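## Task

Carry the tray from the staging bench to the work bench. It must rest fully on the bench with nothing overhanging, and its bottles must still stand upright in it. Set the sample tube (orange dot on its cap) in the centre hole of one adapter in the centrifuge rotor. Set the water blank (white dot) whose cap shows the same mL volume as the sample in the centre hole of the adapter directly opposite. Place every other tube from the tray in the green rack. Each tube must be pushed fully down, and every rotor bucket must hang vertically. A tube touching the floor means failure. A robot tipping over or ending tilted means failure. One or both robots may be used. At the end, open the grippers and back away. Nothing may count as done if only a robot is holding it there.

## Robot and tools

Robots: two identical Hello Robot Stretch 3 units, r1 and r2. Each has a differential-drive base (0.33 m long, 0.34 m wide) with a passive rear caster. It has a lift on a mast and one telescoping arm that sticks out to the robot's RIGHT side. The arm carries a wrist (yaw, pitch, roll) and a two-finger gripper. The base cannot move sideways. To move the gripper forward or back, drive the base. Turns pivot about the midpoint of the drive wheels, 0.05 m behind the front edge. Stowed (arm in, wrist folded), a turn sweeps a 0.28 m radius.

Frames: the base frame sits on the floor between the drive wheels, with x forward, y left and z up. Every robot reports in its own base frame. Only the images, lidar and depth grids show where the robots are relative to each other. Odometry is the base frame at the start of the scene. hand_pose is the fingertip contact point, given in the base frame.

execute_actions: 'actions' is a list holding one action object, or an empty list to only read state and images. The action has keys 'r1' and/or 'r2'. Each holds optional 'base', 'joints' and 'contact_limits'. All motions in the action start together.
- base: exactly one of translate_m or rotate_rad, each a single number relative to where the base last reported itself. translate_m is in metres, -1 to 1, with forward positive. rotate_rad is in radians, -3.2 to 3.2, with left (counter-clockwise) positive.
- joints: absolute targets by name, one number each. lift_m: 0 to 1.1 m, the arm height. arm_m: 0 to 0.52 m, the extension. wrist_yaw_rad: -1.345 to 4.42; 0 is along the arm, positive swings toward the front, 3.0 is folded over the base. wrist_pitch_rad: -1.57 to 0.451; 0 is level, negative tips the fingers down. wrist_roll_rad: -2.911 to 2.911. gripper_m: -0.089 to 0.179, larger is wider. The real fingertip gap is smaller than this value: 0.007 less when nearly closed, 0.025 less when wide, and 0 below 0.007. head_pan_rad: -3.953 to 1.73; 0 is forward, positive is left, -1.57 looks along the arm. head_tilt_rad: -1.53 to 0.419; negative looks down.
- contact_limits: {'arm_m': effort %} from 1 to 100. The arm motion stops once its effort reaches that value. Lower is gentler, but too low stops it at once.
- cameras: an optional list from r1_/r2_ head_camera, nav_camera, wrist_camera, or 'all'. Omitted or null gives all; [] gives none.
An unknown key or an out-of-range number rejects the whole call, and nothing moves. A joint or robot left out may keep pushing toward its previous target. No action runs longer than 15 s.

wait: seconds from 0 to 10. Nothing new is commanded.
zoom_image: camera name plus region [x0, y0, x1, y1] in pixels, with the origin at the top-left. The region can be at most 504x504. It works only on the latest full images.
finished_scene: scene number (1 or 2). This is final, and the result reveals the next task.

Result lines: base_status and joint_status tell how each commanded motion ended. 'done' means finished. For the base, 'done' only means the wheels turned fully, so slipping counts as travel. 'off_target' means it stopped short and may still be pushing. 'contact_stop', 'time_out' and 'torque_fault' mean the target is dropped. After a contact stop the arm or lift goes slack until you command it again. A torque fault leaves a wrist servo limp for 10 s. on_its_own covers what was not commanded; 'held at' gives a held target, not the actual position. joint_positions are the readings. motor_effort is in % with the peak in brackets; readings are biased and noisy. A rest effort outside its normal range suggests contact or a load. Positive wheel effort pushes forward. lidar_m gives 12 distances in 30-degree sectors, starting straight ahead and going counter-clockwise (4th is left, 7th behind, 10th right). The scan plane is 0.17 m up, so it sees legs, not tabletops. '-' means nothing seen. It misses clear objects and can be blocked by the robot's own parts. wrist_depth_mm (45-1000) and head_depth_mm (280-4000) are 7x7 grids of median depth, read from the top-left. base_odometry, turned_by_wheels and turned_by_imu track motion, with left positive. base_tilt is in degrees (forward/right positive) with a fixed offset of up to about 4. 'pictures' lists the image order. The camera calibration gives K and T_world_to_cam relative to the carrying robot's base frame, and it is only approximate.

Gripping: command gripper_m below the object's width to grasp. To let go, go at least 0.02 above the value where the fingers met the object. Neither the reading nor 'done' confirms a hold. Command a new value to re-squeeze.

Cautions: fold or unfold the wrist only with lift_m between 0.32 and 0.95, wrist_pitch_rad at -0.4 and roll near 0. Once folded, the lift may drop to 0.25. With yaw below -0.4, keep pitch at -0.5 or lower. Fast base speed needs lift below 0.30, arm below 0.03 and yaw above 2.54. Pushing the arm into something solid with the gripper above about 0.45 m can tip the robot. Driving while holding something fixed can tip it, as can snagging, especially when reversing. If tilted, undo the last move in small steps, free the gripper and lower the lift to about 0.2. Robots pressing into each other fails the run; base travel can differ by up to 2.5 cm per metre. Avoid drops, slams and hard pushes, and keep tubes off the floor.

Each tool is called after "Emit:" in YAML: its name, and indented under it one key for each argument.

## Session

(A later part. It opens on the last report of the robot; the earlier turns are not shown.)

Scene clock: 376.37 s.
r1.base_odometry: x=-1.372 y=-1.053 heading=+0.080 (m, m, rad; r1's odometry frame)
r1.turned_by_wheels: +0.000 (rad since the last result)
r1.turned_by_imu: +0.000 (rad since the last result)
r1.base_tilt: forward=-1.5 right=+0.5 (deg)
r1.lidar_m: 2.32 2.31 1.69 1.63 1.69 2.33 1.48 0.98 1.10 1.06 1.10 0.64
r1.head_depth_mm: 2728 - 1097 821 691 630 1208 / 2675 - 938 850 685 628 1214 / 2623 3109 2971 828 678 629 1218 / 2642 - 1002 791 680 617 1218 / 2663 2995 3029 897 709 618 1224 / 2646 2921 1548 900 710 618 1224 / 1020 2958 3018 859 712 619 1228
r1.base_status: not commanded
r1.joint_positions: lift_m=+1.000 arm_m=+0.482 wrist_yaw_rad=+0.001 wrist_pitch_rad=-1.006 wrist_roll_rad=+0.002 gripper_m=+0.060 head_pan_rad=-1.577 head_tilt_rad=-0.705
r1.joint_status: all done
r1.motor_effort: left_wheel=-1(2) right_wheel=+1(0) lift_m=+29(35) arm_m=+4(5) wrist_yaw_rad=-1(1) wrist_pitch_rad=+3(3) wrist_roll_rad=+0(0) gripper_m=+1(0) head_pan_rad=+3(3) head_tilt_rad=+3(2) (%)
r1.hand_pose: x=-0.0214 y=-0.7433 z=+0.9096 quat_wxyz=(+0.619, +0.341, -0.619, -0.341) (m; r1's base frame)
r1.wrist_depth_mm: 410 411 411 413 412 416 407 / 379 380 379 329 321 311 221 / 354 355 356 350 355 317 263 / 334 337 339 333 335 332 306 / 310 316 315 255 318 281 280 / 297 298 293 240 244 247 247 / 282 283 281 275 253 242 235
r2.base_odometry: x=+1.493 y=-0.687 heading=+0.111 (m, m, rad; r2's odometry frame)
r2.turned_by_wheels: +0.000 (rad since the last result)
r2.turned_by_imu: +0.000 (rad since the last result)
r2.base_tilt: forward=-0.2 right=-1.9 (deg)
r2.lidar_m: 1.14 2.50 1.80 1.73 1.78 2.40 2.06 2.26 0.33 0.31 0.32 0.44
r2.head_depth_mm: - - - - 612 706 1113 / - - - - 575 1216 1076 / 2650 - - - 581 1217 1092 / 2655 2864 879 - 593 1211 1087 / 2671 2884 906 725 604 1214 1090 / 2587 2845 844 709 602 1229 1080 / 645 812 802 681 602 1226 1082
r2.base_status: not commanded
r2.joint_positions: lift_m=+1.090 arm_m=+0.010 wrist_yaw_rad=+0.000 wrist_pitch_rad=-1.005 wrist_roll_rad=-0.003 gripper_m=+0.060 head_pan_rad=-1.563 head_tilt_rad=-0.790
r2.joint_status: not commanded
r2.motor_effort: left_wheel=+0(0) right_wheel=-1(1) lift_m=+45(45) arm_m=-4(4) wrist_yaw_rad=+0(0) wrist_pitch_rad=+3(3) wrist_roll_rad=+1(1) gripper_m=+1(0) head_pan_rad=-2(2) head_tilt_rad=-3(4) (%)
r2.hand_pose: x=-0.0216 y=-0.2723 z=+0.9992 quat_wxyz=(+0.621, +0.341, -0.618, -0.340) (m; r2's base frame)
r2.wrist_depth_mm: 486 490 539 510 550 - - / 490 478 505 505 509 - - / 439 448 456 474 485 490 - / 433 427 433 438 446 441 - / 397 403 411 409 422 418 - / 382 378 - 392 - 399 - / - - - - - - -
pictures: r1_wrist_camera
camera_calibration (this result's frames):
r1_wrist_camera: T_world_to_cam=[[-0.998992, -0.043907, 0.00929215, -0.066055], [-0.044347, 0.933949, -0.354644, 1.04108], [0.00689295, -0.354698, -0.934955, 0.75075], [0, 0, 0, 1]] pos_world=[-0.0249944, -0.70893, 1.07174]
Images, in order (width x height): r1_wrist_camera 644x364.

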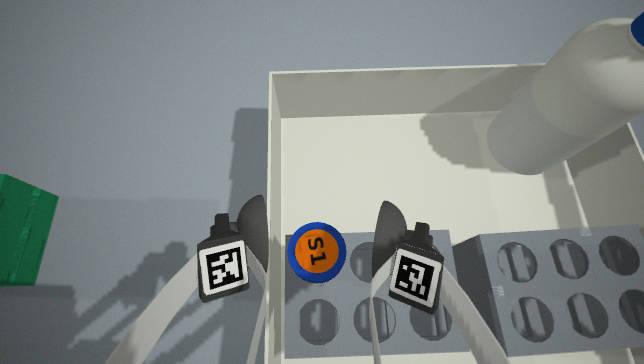

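Emit:
execute_actions:
  actions:
    - {"r1":{"base":{"translate_m":0.003},"joints":{"lift_m":0.955,"arm_m":0.477}}}
  cameras: ["r1_wrist_camera"]

Emit:
execute_actions:
  actions:
    - {"r1":{"joints":{"gripper_m":0.015}}}
  cameras: []

Emit:
execute_actions:
  actions:
    - {"r1":{"joints":{"lift_m":1.095}}}
  cameras: ["r1_wrist_camera","r1_head_camera"]

Scene clock: 381.73 s.
r1.base_odometry: x=-1.369 y=-1.053 heading=+0.080 (m, m, rad; r1's odometry frame)
r1.turned_by_wheels: +0.000 (rad since the last result)
r1.turned_by_imu: -0.001 (rad since the last result)
r1.base_tilt: forward=-1.7 right=+0.6 (deg)
r1.lidar_m: 2.31 2.31 1.69 1.63 1.69 2.32 1.48 0.99 1.10 1.06 1.10 0.64
r1.head_depth_mm: 2738 3005 - 835 685 630 1217 / 2708 2924 941 846 685 633 1215 / 2713 - 2950 828 681 631 1217 / 2700 2883 - 797 683 617 1223 / 2679 2973 2965 897 710 617 1219 / 2624 2934 1540 896 710 617 1218 / 1019 2948 2987 861 710 619 1223
r1.base_status: done
r1.joint_positions: lift_m=+0.955 arm_m=+0.477 wrist_yaw_rad=+0.001 wrist_pitch_rad=-1.006 wrist_roll_rad=+0.002 gripper_m=+0.060 head_pan_rad=-1.577 head_tilt_rad=-0.705
r1.joint_status: all done
r1.motor_effort: left_wheel=-2(1) right_wheel=+1(4) lift_m=+29(29) arm_m=-4(5) wrist_yaw_rad=-1(1) wrist_pitch_rad=+3(3) wrist_roll_rad=+0(0) gripper_m=+0(1) head_pan_rad=+3(3) head_tilt_rad=+3(3) (%)
r1.hand_pose: x=-0.0214 y=-0.7390 z=+0.8646 quat_wxyz=(+0.619, +0.341, -0.619, -0.341) (m; r1's base frame)
r1.wrist_depth_mm: 349 350 351 352 276 279 213 / 322 328 328 303 310 305 223 / 306 303 306 303 302 299 271 / 284 289 287 285 283 287 283 / 271 269 269 148 213 213 214 / 256 255 250 198 244 201 202 / 241 241 241 186 215 203 190
r2.base_odometry: x=+1.493 y=-0.687 heading=+0.111 (m, m, rad; r2's odometry frame)
r2.turned_by_wheels: +0.000 (rad since the last result)
r2.turned_by_imu: +0.000 (rad since the last result)
r2.base_tilt: forward=-0.2 right=-2.0 (deg)
r2.lidar_m: 1.14 2.49 1.81 1.73 1.78 2.41 2.06 2.25 0.33 0.31 0.32 0.44
r2.head_depth_mm: - - - - 613 705 1119 / - - - - 576 1217 1078 / 2664 - - - 581 1215 1093 / 2667 2876 881 - 593 1211 1087 / 2701 2912 907 724 605 1206 1088 / 2589 2847 843 713 602 1227 1083 / 660 720 800 681 600 1223 1077
r2.base_status: not commanded
r2.joint_positions: lift_m=+1.090 arm_m=+0.010 wrist_yaw_rad=+0.000 wrist_pitch_rad=-1.005 wrist_roll_rad=-0.003 gripper_m=+0.060 head_pan_rad=-1.563 head_tilt_rad=-0.790
r2.joint_status: not commanded
r2.motor_effort: left_wheel=+0(0) right_wheel=-1(1) lift_m=+45(46) arm_m=-4(4) wrist_yaw_rad=+0(0) wrist_pitch_rad=+3(4) wrist_roll_rad=+2(1) gripper_m=+1(1) head_pan_rad=-2(2) head_tilt_rad=-4(4) (%)
r2.hand_pose: x=-0.0216 y=-0.2723 z=+0.9992 quat_wxyz=(+0.621, +0.341, -0.618, -0.340) (m; r2's base frame)
r2.wrist_depth_mm: 489 496 548 511 551 - - / 482 490 510 512 502 - - / 444 453 466 473 475 488 - / 418 426 437 440 441 450 - / 399 405 410 404 427 421 - / 379 378 - 389 - 397 - / - - - - - - -
pictures: r1_wrist_camera
camera_calibration (this result's frames):
r1_wrist_camera: T_world_to_cam=[[-0.998992, -0.0439084, 0.00928481, -0.0654413], [-0.0443469, 0.93401, -0.354485, 1.02098], [0.00689275, -0.354539, -0.935016, 0.710364], [0, 0, 0, 1]] pos_world=[-0.0249944, -0.704628, 1.02673]
Images, in order (width x height): r1_wrist_camera 644x364.

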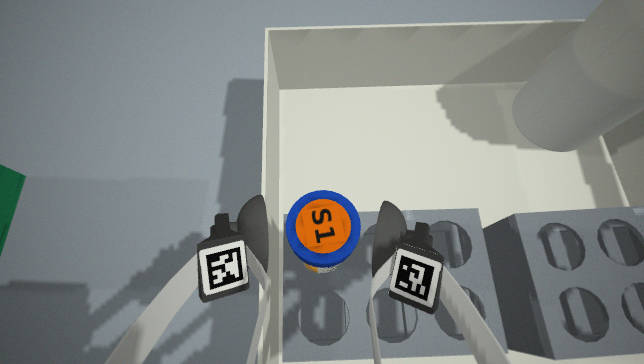

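Scene clock: 382.67 s.
r1.base_odometry: x=-1.369 y=-1.053 heading=+0.080 (m, m, rad; r1's odometry frame)
r1.turned_by_wheels: +0.000 (rad since the last result)
r1.turned_by_imu: +0.000 (rad since the last result)
r1.base_tilt: forward=-1.7 right=+0.7 (deg)
r1.lidar_m: 2.32 2.32 1.69 1.63 1.70 2.32 1.47 0.99 1.10 1.06 1.10 0.64
r1.head_depth_mm: 2736 3027 - 833 687 630 1219 / 2733 2907 943 847 685 631 1213 / 2727 - 2961 826 681 632 1220 / 2699 2890 - 796 685 616 1216 / 2692 2973 2963 900 708 616 1220 / 2651 2908 1543 900 710 618 1216 / 1017 2975 2985 859 710 619 1225
r1.base_status: not commanded
r1.joint_positions: lift_m=+0.955 arm_m=+0.477 wrist_yaw_rad=+0.001 wrist_pitch_rad=-1.008 wrist_roll_rad=+0.002 gripper_m=+0.015 head_pan_rad=-1.577 head_tilt_rad=-0.705
r1.joint_status: all done
r1.motor_effort: left_wheel=-2(2) right_wheel=+1(2) lift_m=+28(29) arm_m=-4(4) wrist_yaw_rad=-1(0) wrist_pitch_rad=+4(4) wrist_roll_rad=+0(0) gripper_m=-7(79) head_pan_rad=+3(2) head_tilt_rad=+3(3) (%)
r1.hand_pose: x=-0.0214 y=-0.7387 z=+0.8644 quat_wxyz=(+0.619, +0.342, -0.619, -0.342) (m; r1's base frame)
r1.wrist_depth_mm: 345 350 347 271 273 276 213 / 324 327 327 308 310 304 223 / 304 303 306 302 304 300 269 / 288 284 288 286 287 285 283 / 270 268 274 144 214 213 214 / 254 256 252 196 213 202 202 / 241 242 242 187 213 204 192
r2.base_odometry: x=+1.493 y=-0.687 heading=+0.111 (m, m, rad; r2's odometry frame)
r2.turned_by_wheels: +0.000 (rad since the last result)
r2.turned_by_imu: +0.000 (rad since the last result)
r2.base_tilt: forward=-0.1 right=-1.9 (deg)
r2.lidar_m: 1.14 2.49 1.80 1.72 1.78 2.41 2.06 2.25 0.33 0.31 0.32 0.44
r2.head_depth_mm: - - - - 614 704 1115 / - - - - 576 1219 1077 / 2652 - - - 580 1214 1087 / 2649 2870 879 - 593 1205 1089 / 2667 2903 907 725 605 1201 1088 / 2583 2799 843 711 603 1231 1080 / 660 812 800 680 600 1225 1081
r2.base_status: not commanded
r2.joint_positions: lift_m=+1.090 arm_m=+0.010 wrist_yaw_rad=+0.000 wrist_pitch_rad=-1.005 wrist_roll_rad=-0.003 gripper_m=+0.060 head_pan_rad=-1.563 head_tilt_rad=-0.790
r2.joint_status: not commanded
r2.motor_effort: left_wheel=+0(1) right_wheel=-1(1) lift_m=+45(45) arm_m=-4(4) wrist_yaw_rad=-1(1) wrist_pitch_rad=+3(3) wrist_roll_rad=+1(1) gripper_m=+1(1) head_pan_rad=-2(2) head_tilt_rad=-4(5) (%)
r2.hand_pose: x=-0.0216 y=-0.2723 z=+0.9992 quat_wxyz=(+0.621, +0.341, -0.618, -0.340) (m; r2's base frame)
r2.wrist_depth_mm: 484 486 541 504 556 - - / 494 478 505 502 514 - - / 444 456 454 469 470 498 - / 425 423 434 440 442 453 - / 400 402 414 413 421 416 - / 383 385 - 399 - 404 - / - - - - - - -
pictures: none
No camera images: the call's "cameras" was empty. Leave "cameras" out to get every camera's image.

Scene clock: 384.77 s.
r1.base_odometry: x=-1.369 y=-1.053 heading=+0.080 (m, m, rad; r1's odometry frame)
r1.turned_by_wheels: +0.000 (rad since the last result)
r1.turned_by_imu: +0.000 (rad since the last result)
r1.base_tilt: forward=-1.6 right=+0.5 (deg)
r1.lidar_m: 2.31 2.31 1.69 1.63 1.69 2.31 1.48 0.99 1.10 1.06 1.10 0.64
r1.head_depth_mm: 2783 3056 1202 833 691 631 1213 / 2701 3022 942 847 684 630 1213 / 2739 2996 2938 826 684 632 1216 / - 3112 978 799 683 617 1217 / 2671 2980 2967 896 709 617 1222 / 2641 2931 1542 900 709 618 1223 / 1019 2941 2985 860 711 618 1227
r1.base_status: not commanded
r1.joint_positions: lift_m=+1.095 arm_m=+0.477 wrist_yaw_rad=+0.001 wrist_pitch_rad=-1.009 wrist_roll_rad=+0.002 gripper_m=+0.015 head_pan_rad=-1.577 head_tilt_rad=-0.705
r1.joint_status: all done
r1.motor_effort: left_wheel=-2(2) right_wheel=+1(1) lift_m=+42(43) arm_m=-4(4) wrist_yaw_rad=-1(1) wrist_pitch_rad=+4(4) wrist_roll_rad=+0(0) gripper_m=-8(8) head_pan_rad=+3(3) head_tilt_rad=+2(3) (%)
r1.hand_pose: x=-0.0214 y=-0.7385 z=+1.0038 quat_wxyz=(+0.619, +0.342, -0.619, -0.342) (m; r1's base frame)
r1.wrist_depth_mm: 528 536 533 534 - - - / 500 493 496 497 495 501 504 / 463 462 463 450 432 322 460 / 433 435 435 438 436 382 443 / 358 407 410 145 414 407 408 / 379 383 382 360 350 351 385 / 364 370 370 366 359 361 349
r2.base_odometry: x=+1.493 y=-0.687 heading=+0.111 (m, m, rad; r2's odometry frame)
r2.turned_by_wheels: +0.000 (rad since the last result)
r2.turned_by_imu: +0.000 (rad since the last result)
r2.base_tilt: forward=-0.1 right=-1.9 (deg)
r2.lidar_m: 1.14 2.49 1.80 1.73 1.78 2.41 2.06 2.25 0.33 0.31 0.32 0.44
r2.head_depth_mm: - - - - 612 702 1112 / - - - - 576 1217 1077 / 2649 - - - 580 1216 1091 / 2667 2883 882 - 593 1218 1090 / 2672 2884 905 725 604 1211 1085 / 2587 2836 874 712 603 1226 1081 / 2545 814 845 680 600 1227 1078
r2.base_status: not commanded
r2.joint_positions: lift_m=+1.090 arm_m=+0.010 wrist_yaw_rad=+0.000 wrist_pitch_rad=-1.005 wrist_roll_rad=-0.003 gripper_m=+0.060 head_pan_rad=-1.563 head_tilt_rad=-0.790
r2.joint_status: not commanded
r2.motor_effort: left_wheel=+0(0) right_wheel=+0(0) lift_m=+45(45) arm_m=-4(4) wrist_yaw_rad=+0(1) wrist_pitch_rad=+4(4) wrist_roll_rad=+1(2) gripper_m=+1(1) head_pan_rad=-2(2) head_tilt_rad=-3(4) (%)
r2.hand_pose: x=-0.0216 y=-0.2723 z=+0.9992 quat_wxyz=(+0.621, +0.341, -0.618, -0.340) (m; r2's base frame)
r2.wrist_depth_mm: 478 517 553 518 552 - - / 491 491 501 505 518 - - / 445 449 472 472 472 487 - / 428 430 438 436 446 450 - / 398 399 407 408 415 421 - / 384 385 - 392 - 405 - / - - - - - - -
pictures: r1_head_camera (sideways: a quarter turn clockwise sets it upright), r1_wrist_camera
camera_calibration (this result's frames):
r1_head_camera: T_world_to_cam=[[0.0478527, 0.605399, -0.794482, 1.05502], [0.99796, -0.0626269, 0.0123865, -0.023507], [-0.0422571, -0.793454, -0.607161, 0.749878], [0, 0, 0, 1]] pos_world=[0.00466117, -0.0451867, 1.29378]
r1_wrist_camera: T_world_to_cam=[[-0.998992, -0.0439291, 0.00919017, -0.0666327], [-0.0443481, 0.934799, -0.352398, 1.06835], [0.00688957, -0.352451, -0.935805, 0.843076], [0, 0, 0, 1]] pos_world=[-0.0249946, -0.704478, 1.16605]
Images, in order (width x height): r1_head_camera 896x504, r1_wrist_camera 644x364.

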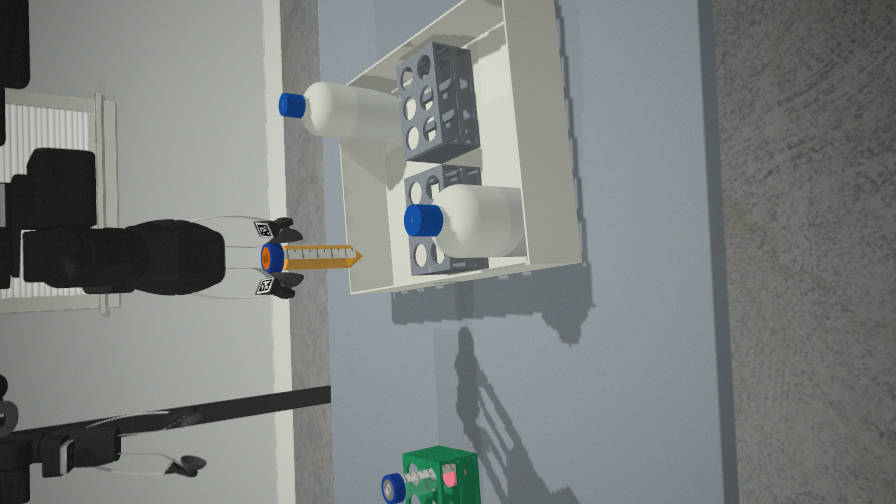

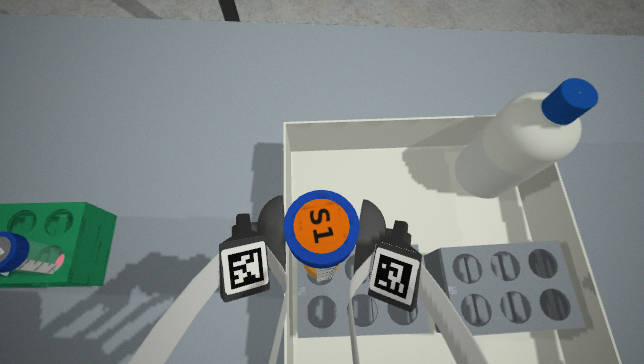

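Emit:
execute_actions:
  actions:
    - {"r1":{"base":{"translate_m":-1.0},"joints":{"arm_m":0.447}}}
  cameras: []

Emit:
execute_actions:
  actions:
    - {"r1":{"base":{"translate_m":-0.581}}}
  cameras: []

Emit:
execute_actions:
  actions:
    - {"r1":{"joints":{"lift_m":0.975}}}
  cameras: ["r1_wrist_camera","r1_head_camera"]

Emit:
zoom_image:
  camera: "r1_head_camera"
  region: [340,170,580,330]

Emit:
zoom_image:
  camera: "r1_wrist_camera"
  region: [230,180,430,364]

Scene clock: 401.27 s.
r1.base_odometry: x=-2.366 y=-1.133 heading=+0.080 (m, m, rad; r1's odometry frame)
r1.turned_by_wheels: +0.000 (rad since the last result)
r1.turned_by_imu: -0.001 (rad since the last result)
r1.base_tilt: forward=-1.6 right=+0.8 (deg)
r1.lidar_m: 1.58 2.32 1.70 1.63 1.69 2.06 1.98 0.53 0.39 0.39 1.10 1.50
r1.head_depth_mm: 829 914 998 917 655 652 739 / 827 904 996 880 828 779 743 / 2837 3015 2824 1200 992 839 784 / - - 2574 2184 1685 1388 1220 / 2691 2971 2967 933 731 634 857 / 2663 2949 2977 897 711 618 1219 / 2677 2962 2996 901 712 619 1222
r1.base_status: done
r1.joint_positions: lift_m=+1.095 arm_m=+0.447 wrist_yaw_rad=+0.001 wrist_pitch_rad=-1.009 wrist_roll_rad=+0.002 gripper_m=+0.015 head_pan_rad=-1.577 head_tilt_rad=-0.705
r1.joint_status: all done
r1.motor_effort: left_wheel=-2(4) right_wheel=+0(3) lift_m=+41(42) arm_m=-4(4) wrist_yaw_rad=-1(1) wrist_pitch_rad=+4(4) wrist_roll_rad=+0(0) gripper_m=-8(8) head_pan_rad=+3(3) head_tilt_rad=+2(3) (%)
r1.hand_pose: x=-0.0214 y=-0.7084 z=+1.0038 quat_wxyz=(+0.619, +0.342, -0.619, -0.342) (m; r1's base frame)
r1.wrist_depth_mm: 530 537 531 - - 371 364 / 499 494 501 - - 435 436 / 461 462 465 - 692 411 425 / 433 435 437 817 647 397 448 / 408 413 417 144 543 377 429 / 389 386 384 - 481 355 391 / 368 370 368 - 562 332 369
r2.base_odometry: x=+1.493 y=-0.687 heading=+0.111 (m, m, rad; r2's odometry frame)
r2.turned_by_wheels: +0.000 (rad since the last result)
r2.turned_by_imu: +0.000 (rad since the last result)
r2.base_tilt: forward=-0.3 right=-2.0 (deg)
r2.lidar_m: 1.14 2.50 1.80 1.72 1.78 2.40 2.06 2.25 0.33 0.31 0.32 0.44
r2.head_depth_mm: - - - - 613 704 1113 / - - - - 577 1212 1076 / 2642 - - - 581 1213 1088 / 2683 2899 879 - 593 1212 1086 / 2673 2873 907 725 605 1212 1088 / 2696 2882 873 712 603 1229 1083 / 2687 2895 863 682 601 1221 1080
r2.base_status: not commanded
r2.joint_positions: lift_m=+1.090 arm_m=+0.010 wrist_yaw_rad=+0.000 wrist_pitch_rad=-1.005 wrist_roll_rad=-0.003 gripper_m=+0.060 head_pan_rad=-1.563 head_tilt_rad=-0.790
r2.joint_status: not commanded
r2.motor_effort: left_wheel=+0(1) right_wheel=-1(0) lift_m=+45(45) arm_m=-4(4) wrist_yaw_rad=+0(0) wrist_pitch_rad=+4(3) wrist_roll_rad=+1(2) gripper_m=+0(1) head_pan_rad=-3(2) head_tilt_rad=-4(4) (%)
r2.hand_pose: x=-0.0216 y=-0.2723 z=+0.9992 quat_wxyz=(+0.621, +0.341, -0.618, -0.340) (m; r2's base frame)
r2.wrist_depth_mm: 494 508 533 515 550 - - / 492 481 495 500 520 - - / 443 450 471 463 479 485 - / 427 430 438 434 445 447 - / 394 404 410 402 426 418 - / 382 383 - 394 - 398 - / - - - - - - -
pictures: none
No camera images: the call's "cameras" was empty. Leave "cameras" out to get every camera's image.

Scene clock: 408.13 s.
r1.base_odometry: x=-2.945 y=-1.179 heading=+0.080 (m, m, rad; r1's odometry frame)
r1.turned_by_wheels: +0.000 (rad since the last result)
r1.turned_by_imu: +0.000 (rad since the last result)
r1.base_tilt: forward=-1.6 right=+0.7 (deg)
r1.lidar_m: 2.13 2.31 1.69 1.63 1.69 1.46 1.41 1.46 0.39 0.37 0.39 0.53
r1.head_depth_mm: 2800 3085 2933 2170 1718 1388 763 / 2741 3029 2925 2177 908 681 745 / 847 933 1021 876 646 633 724 / - - 963 882 648 628 716 / 798 893 1000 913 696 625 715 / 795 886 989 903 717 620 717 / 794 883 981 921 734 618 711
r1.base_status: done
r1.joint_positions: lift_m=+1.095 arm_m=+0.447 wrist_yaw_rad=+0.001 wrist_pitch_rad=-1.009 wrist_roll_rad=+0.002 gripper_m=+0.015 head_pan_rad=-1.577 head_tilt_rad=-0.705
r1.joint_status: not commanded
r1.motor_effort: left_wheel=-2(5) right_wheel=+1(2) lift_m=+42(42) arm_m=-4(4) wrist_yaw_rad=-1(1) wrist_pitch_rad=+4(4) wrist_roll_rad=+0(1) gripper_m=-8(8) head_pan_rad=+2(3) head_tilt_rad=+3(3) (%)
r1.hand_pose: x=-0.0214 y=-0.7084 z=+1.0038 quat_wxyz=(+0.619, +0.342, -0.619, -0.342) (m; r1's base frame)
r1.wrist_depth_mm: 392 383 388 380 364 - - / 440 437 442 433 432 - - / 414 431 468 417 420 - - / 397 456 443 451 392 - - / 419 432 429 144 376 - - / 387 392 393 383 537 - - / 382 377 390 396 333 - -
r2.base_odometry: x=+1.493 y=-0.687 heading=+0.111 (m, m, rad; r2's odometry frame)
r2.turned_by_wheels: +0.000 (rad since the last result)
r2.turned_by_imu: +0.000 (rad since the last result)
r2.base_tilt: forward=+0.0 right=-2.0 (deg)
r2.lidar_m: 1.14 2.50 1.80 1.72 1.78 2.40 2.07 2.25 0.33 0.31 0.32 0.44
r2.head_depth_mm: - - - - 611 704 1118 / - - - - 575 1218 1078 / 2685 - - - 580 1212 1089 / 2667 2870 879 - 592 1211 1088 / 2659 2890 907 726 605 1211 1082 / 2668 2898 871 711 603 1230 1082 / 2686 2900 862 680 601 1224 1084
r2.base_status: not commanded
r2.joint_positions: lift_m=+1.090 arm_m=+0.010 wrist_yaw_rad=+0.000 wrist_pitch_rad=-1.005 wrist_roll_rad=-0.003 gripper_m=+0.060 head_pan_rad=-1.563 head_tilt_rad=-0.790
r2.joint_status: not commanded
r2.motor_effort: left_wheel=+0(0) right_wheel=+0(0) lift_m=+45(45) arm_m=-4(4) wrist_yaw_rad=+0(1) wrist_pitch_rad=+3(4) wrist_roll_rad=+2(1) gripper_m=+1(1) head_pan_rad=-2(2) head_tilt_rad=-3(4) (%)
r2.hand_pose: x=-0.0216 y=-0.2723 z=+0.9992 quat_wxyz=(+0.621, +0.341, -0.618, -0.340) (m; r2's base frame)
r2.wrist_depth_mm: 496 513 551 512 546 - - / 492 479 500 501 519 - - / 445 453 462 476 476 491 - / 427 432 438 436 448 453 - / 400 408 410 407 417 419 - / 379 379 - 386 - 400 - / - - - - - - -
pictures: none
No camera images: the call's "cameras" was empty. Leave "cameras" out to get every camera's image.

Scene clock: 410.07 s.
r1.base_odometry: x=-2.945 y=-1.179 heading=+0.080 (m, m, rad; r1's odometry frame)
r1.turned_by_wheels: +0.000 (rad since the last result)
r1.turned_by_imu: +0.000 (rad since the last result)
r1.base_tilt: forward=-1.7 right=+0.6 (deg)
r1.lidar_m: 2.12 2.32 1.69 1.64 1.69 1.46 1.40 1.46 0.39 0.38 0.39 0.53
r1.head_depth_mm: 2710 2963 - 2154 1714 1383 763 / 2724 - 2812 2147 904 682 745 / 809 - 1023 874 645 633 723 / 804 - - 848 647 628 714 / 801 893 993 912 696 625 715 / 798 888 987 907 719 623 715 / 791 886 982 922 736 620 710
r1.base_status: not commanded
r1.joint_positions: lift_m=+0.975 arm_m=+0.447 wrist_yaw_rad=+0.001 wrist_pitch_rad=-1.009 wrist_roll_rad=+0.002 gripper_m=+0.015 head_pan_rad=-1.577 head_tilt_rad=-0.705
r1.joint_status: all done
r1.motor_effort: left_wheel=-2(2) right_wheel=+1(1) lift_m=+29(34) arm_m=-4(4) wrist_yaw_rad=-1(1) wrist_pitch_rad=+4(4) wrist_roll_rad=+0(0) gripper_m=-7(8) head_pan_rad=+2(3) head_tilt_rad=+3(3) (%)
r1.hand_pose: x=-0.0214 y=-0.7084 z=+0.8842 quat_wxyz=(+0.619, +0.342, -0.619, -0.342) (m; r1's base frame)
r1.wrist_depth_mm: 314 320 323 317 320 - - / 319 355 358 303 298 - - / 352 324 346 347 279 - - / 328 316 321 334 269 - - / 306 305 305 144 250 - - / 274 271 281 268 232 991 - / 270 275 277 285 289 950 963
r2.base_odometry: x=+1.493 y=-0.687 heading=+0.111 (m, m, rad; r2's odometry frame)
r2.turned_by_wheels: +0.000 (rad since the last result)
r2.turned_by_imu: +0.000 (rad since the last result)
r2.base_tilt: forward=+0.0 right=-2.0 (deg)
r2.lidar_m: 1.14 2.50 1.80 1.73 1.78 2.41 2.06 2.24 0.33 0.31 0.32 0.44
r2.head_depth_mm: - - - - 612 704 1117 / - - - - 576 1213 1071 / 2674 - - - 580 1212 1087 / 2668 2881 880 - 592 1215 1092 / 2658 2869 906 726 605 1207 1085 / 2693 2876 871 710 603 1226 1088 / 2672 2903 862 680 600 1231 1085
r2.base_status: not commanded
r2.joint_positions: lift_m=+1.090 arm_m=+0.010 wrist_yaw_rad=+0.000 wrist_pitch_rad=-1.005 wrist_roll_rad=-0.003 gripper_m=+0.060 head_pan_rad=-1.563 head_tilt_rad=-0.790
r2.joint_status: not commanded
r2.motor_effort: left_wheel=+0(1) right_wheel=-1(1) lift_m=+45(45) arm_m=-4(4) wrist_yaw_rad=+0(0) wrist_pitch_rad=+4(4) wrist_roll_rad=+1(1) gripper_m=+1(1) head_pan_rad=-2(2) head_tilt_rad=-4(3) (%)
r2.hand_pose: x=-0.0216 y=-0.2723 z=+0.9992 quat_wxyz=(+0.621, +0.341, -0.618, -0.340) (m; r2's base frame)
r2.wrist_depth_mm: 478 514 543 520 562 - - / 484 489 510 509 512 - - / 440 461 483 470 469 491 - / 422 425 433 442 441 447 - / 403 403 405 407 418 423 - / 378 380 - 390 - 400 - / - - - - - - -
pictures: r1_head_camera (sideways: a quarter turn clockwise sets it upright), r1_wrist_camera
camera_calibration (this result's frames):
r1_head_camera: T_world_to_cam=[[0.0478527, 0.6054, -0.794482, 1.05502], [0.99796, -0.0626269, 0.0123865, -0.023507], [-0.0422571, -0.793454, -0.607161, 0.749878], [0, 0, 0, 1]] pos_world=[0.00466117, -0.0451867, 1.29378]
r1_wrist_camera: T_world_to_cam=[[-0.998992, -0.0439326, 0.00917111, -0.0641972], [-0.0443478, 0.934956, -0.35198, 0.997814], [0.00688882, -0.352032, -0.935963, 0.742223], [0, 0, 0, 1]] pos_world=[-0.0249947, -0.674447, 1.04649]
Images, in order (width x height): r1_head_camera 896x504, r1_wrist_camera 644x364.

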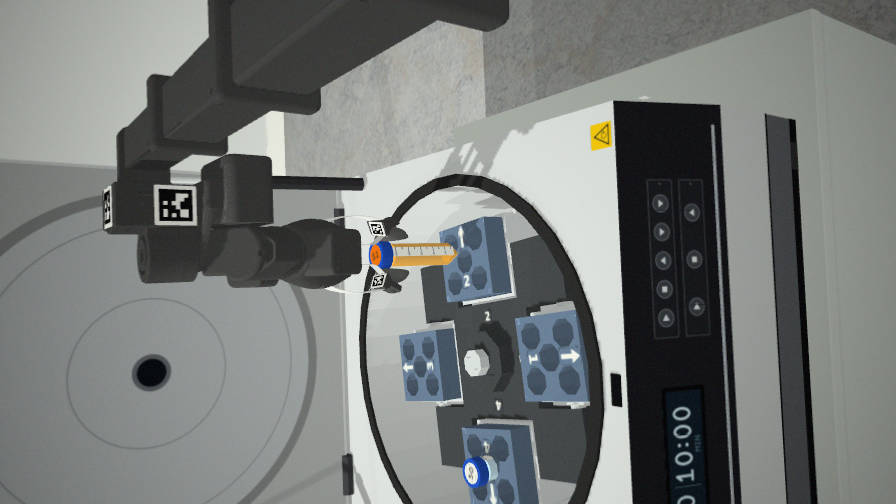

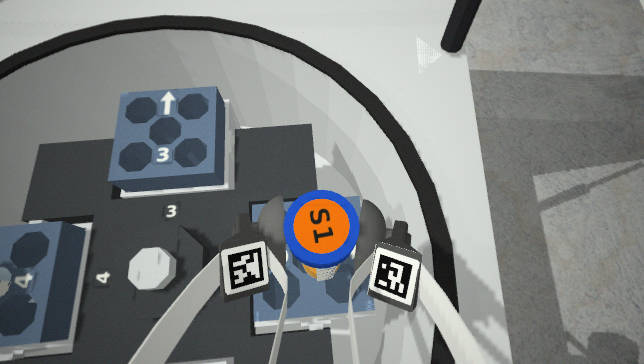

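Region (340, 170, 580, 330) of r1_head_camera's 896x504 image, scaled by 2.100, with more detail than that image has.

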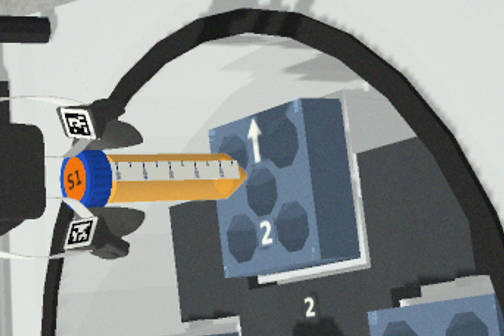

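Region (230, 180, 430, 364) of r1_wrist_camera's 644x364 image, scaled by 2.520; it fills the top 464 rows of this view, and the rest is white.

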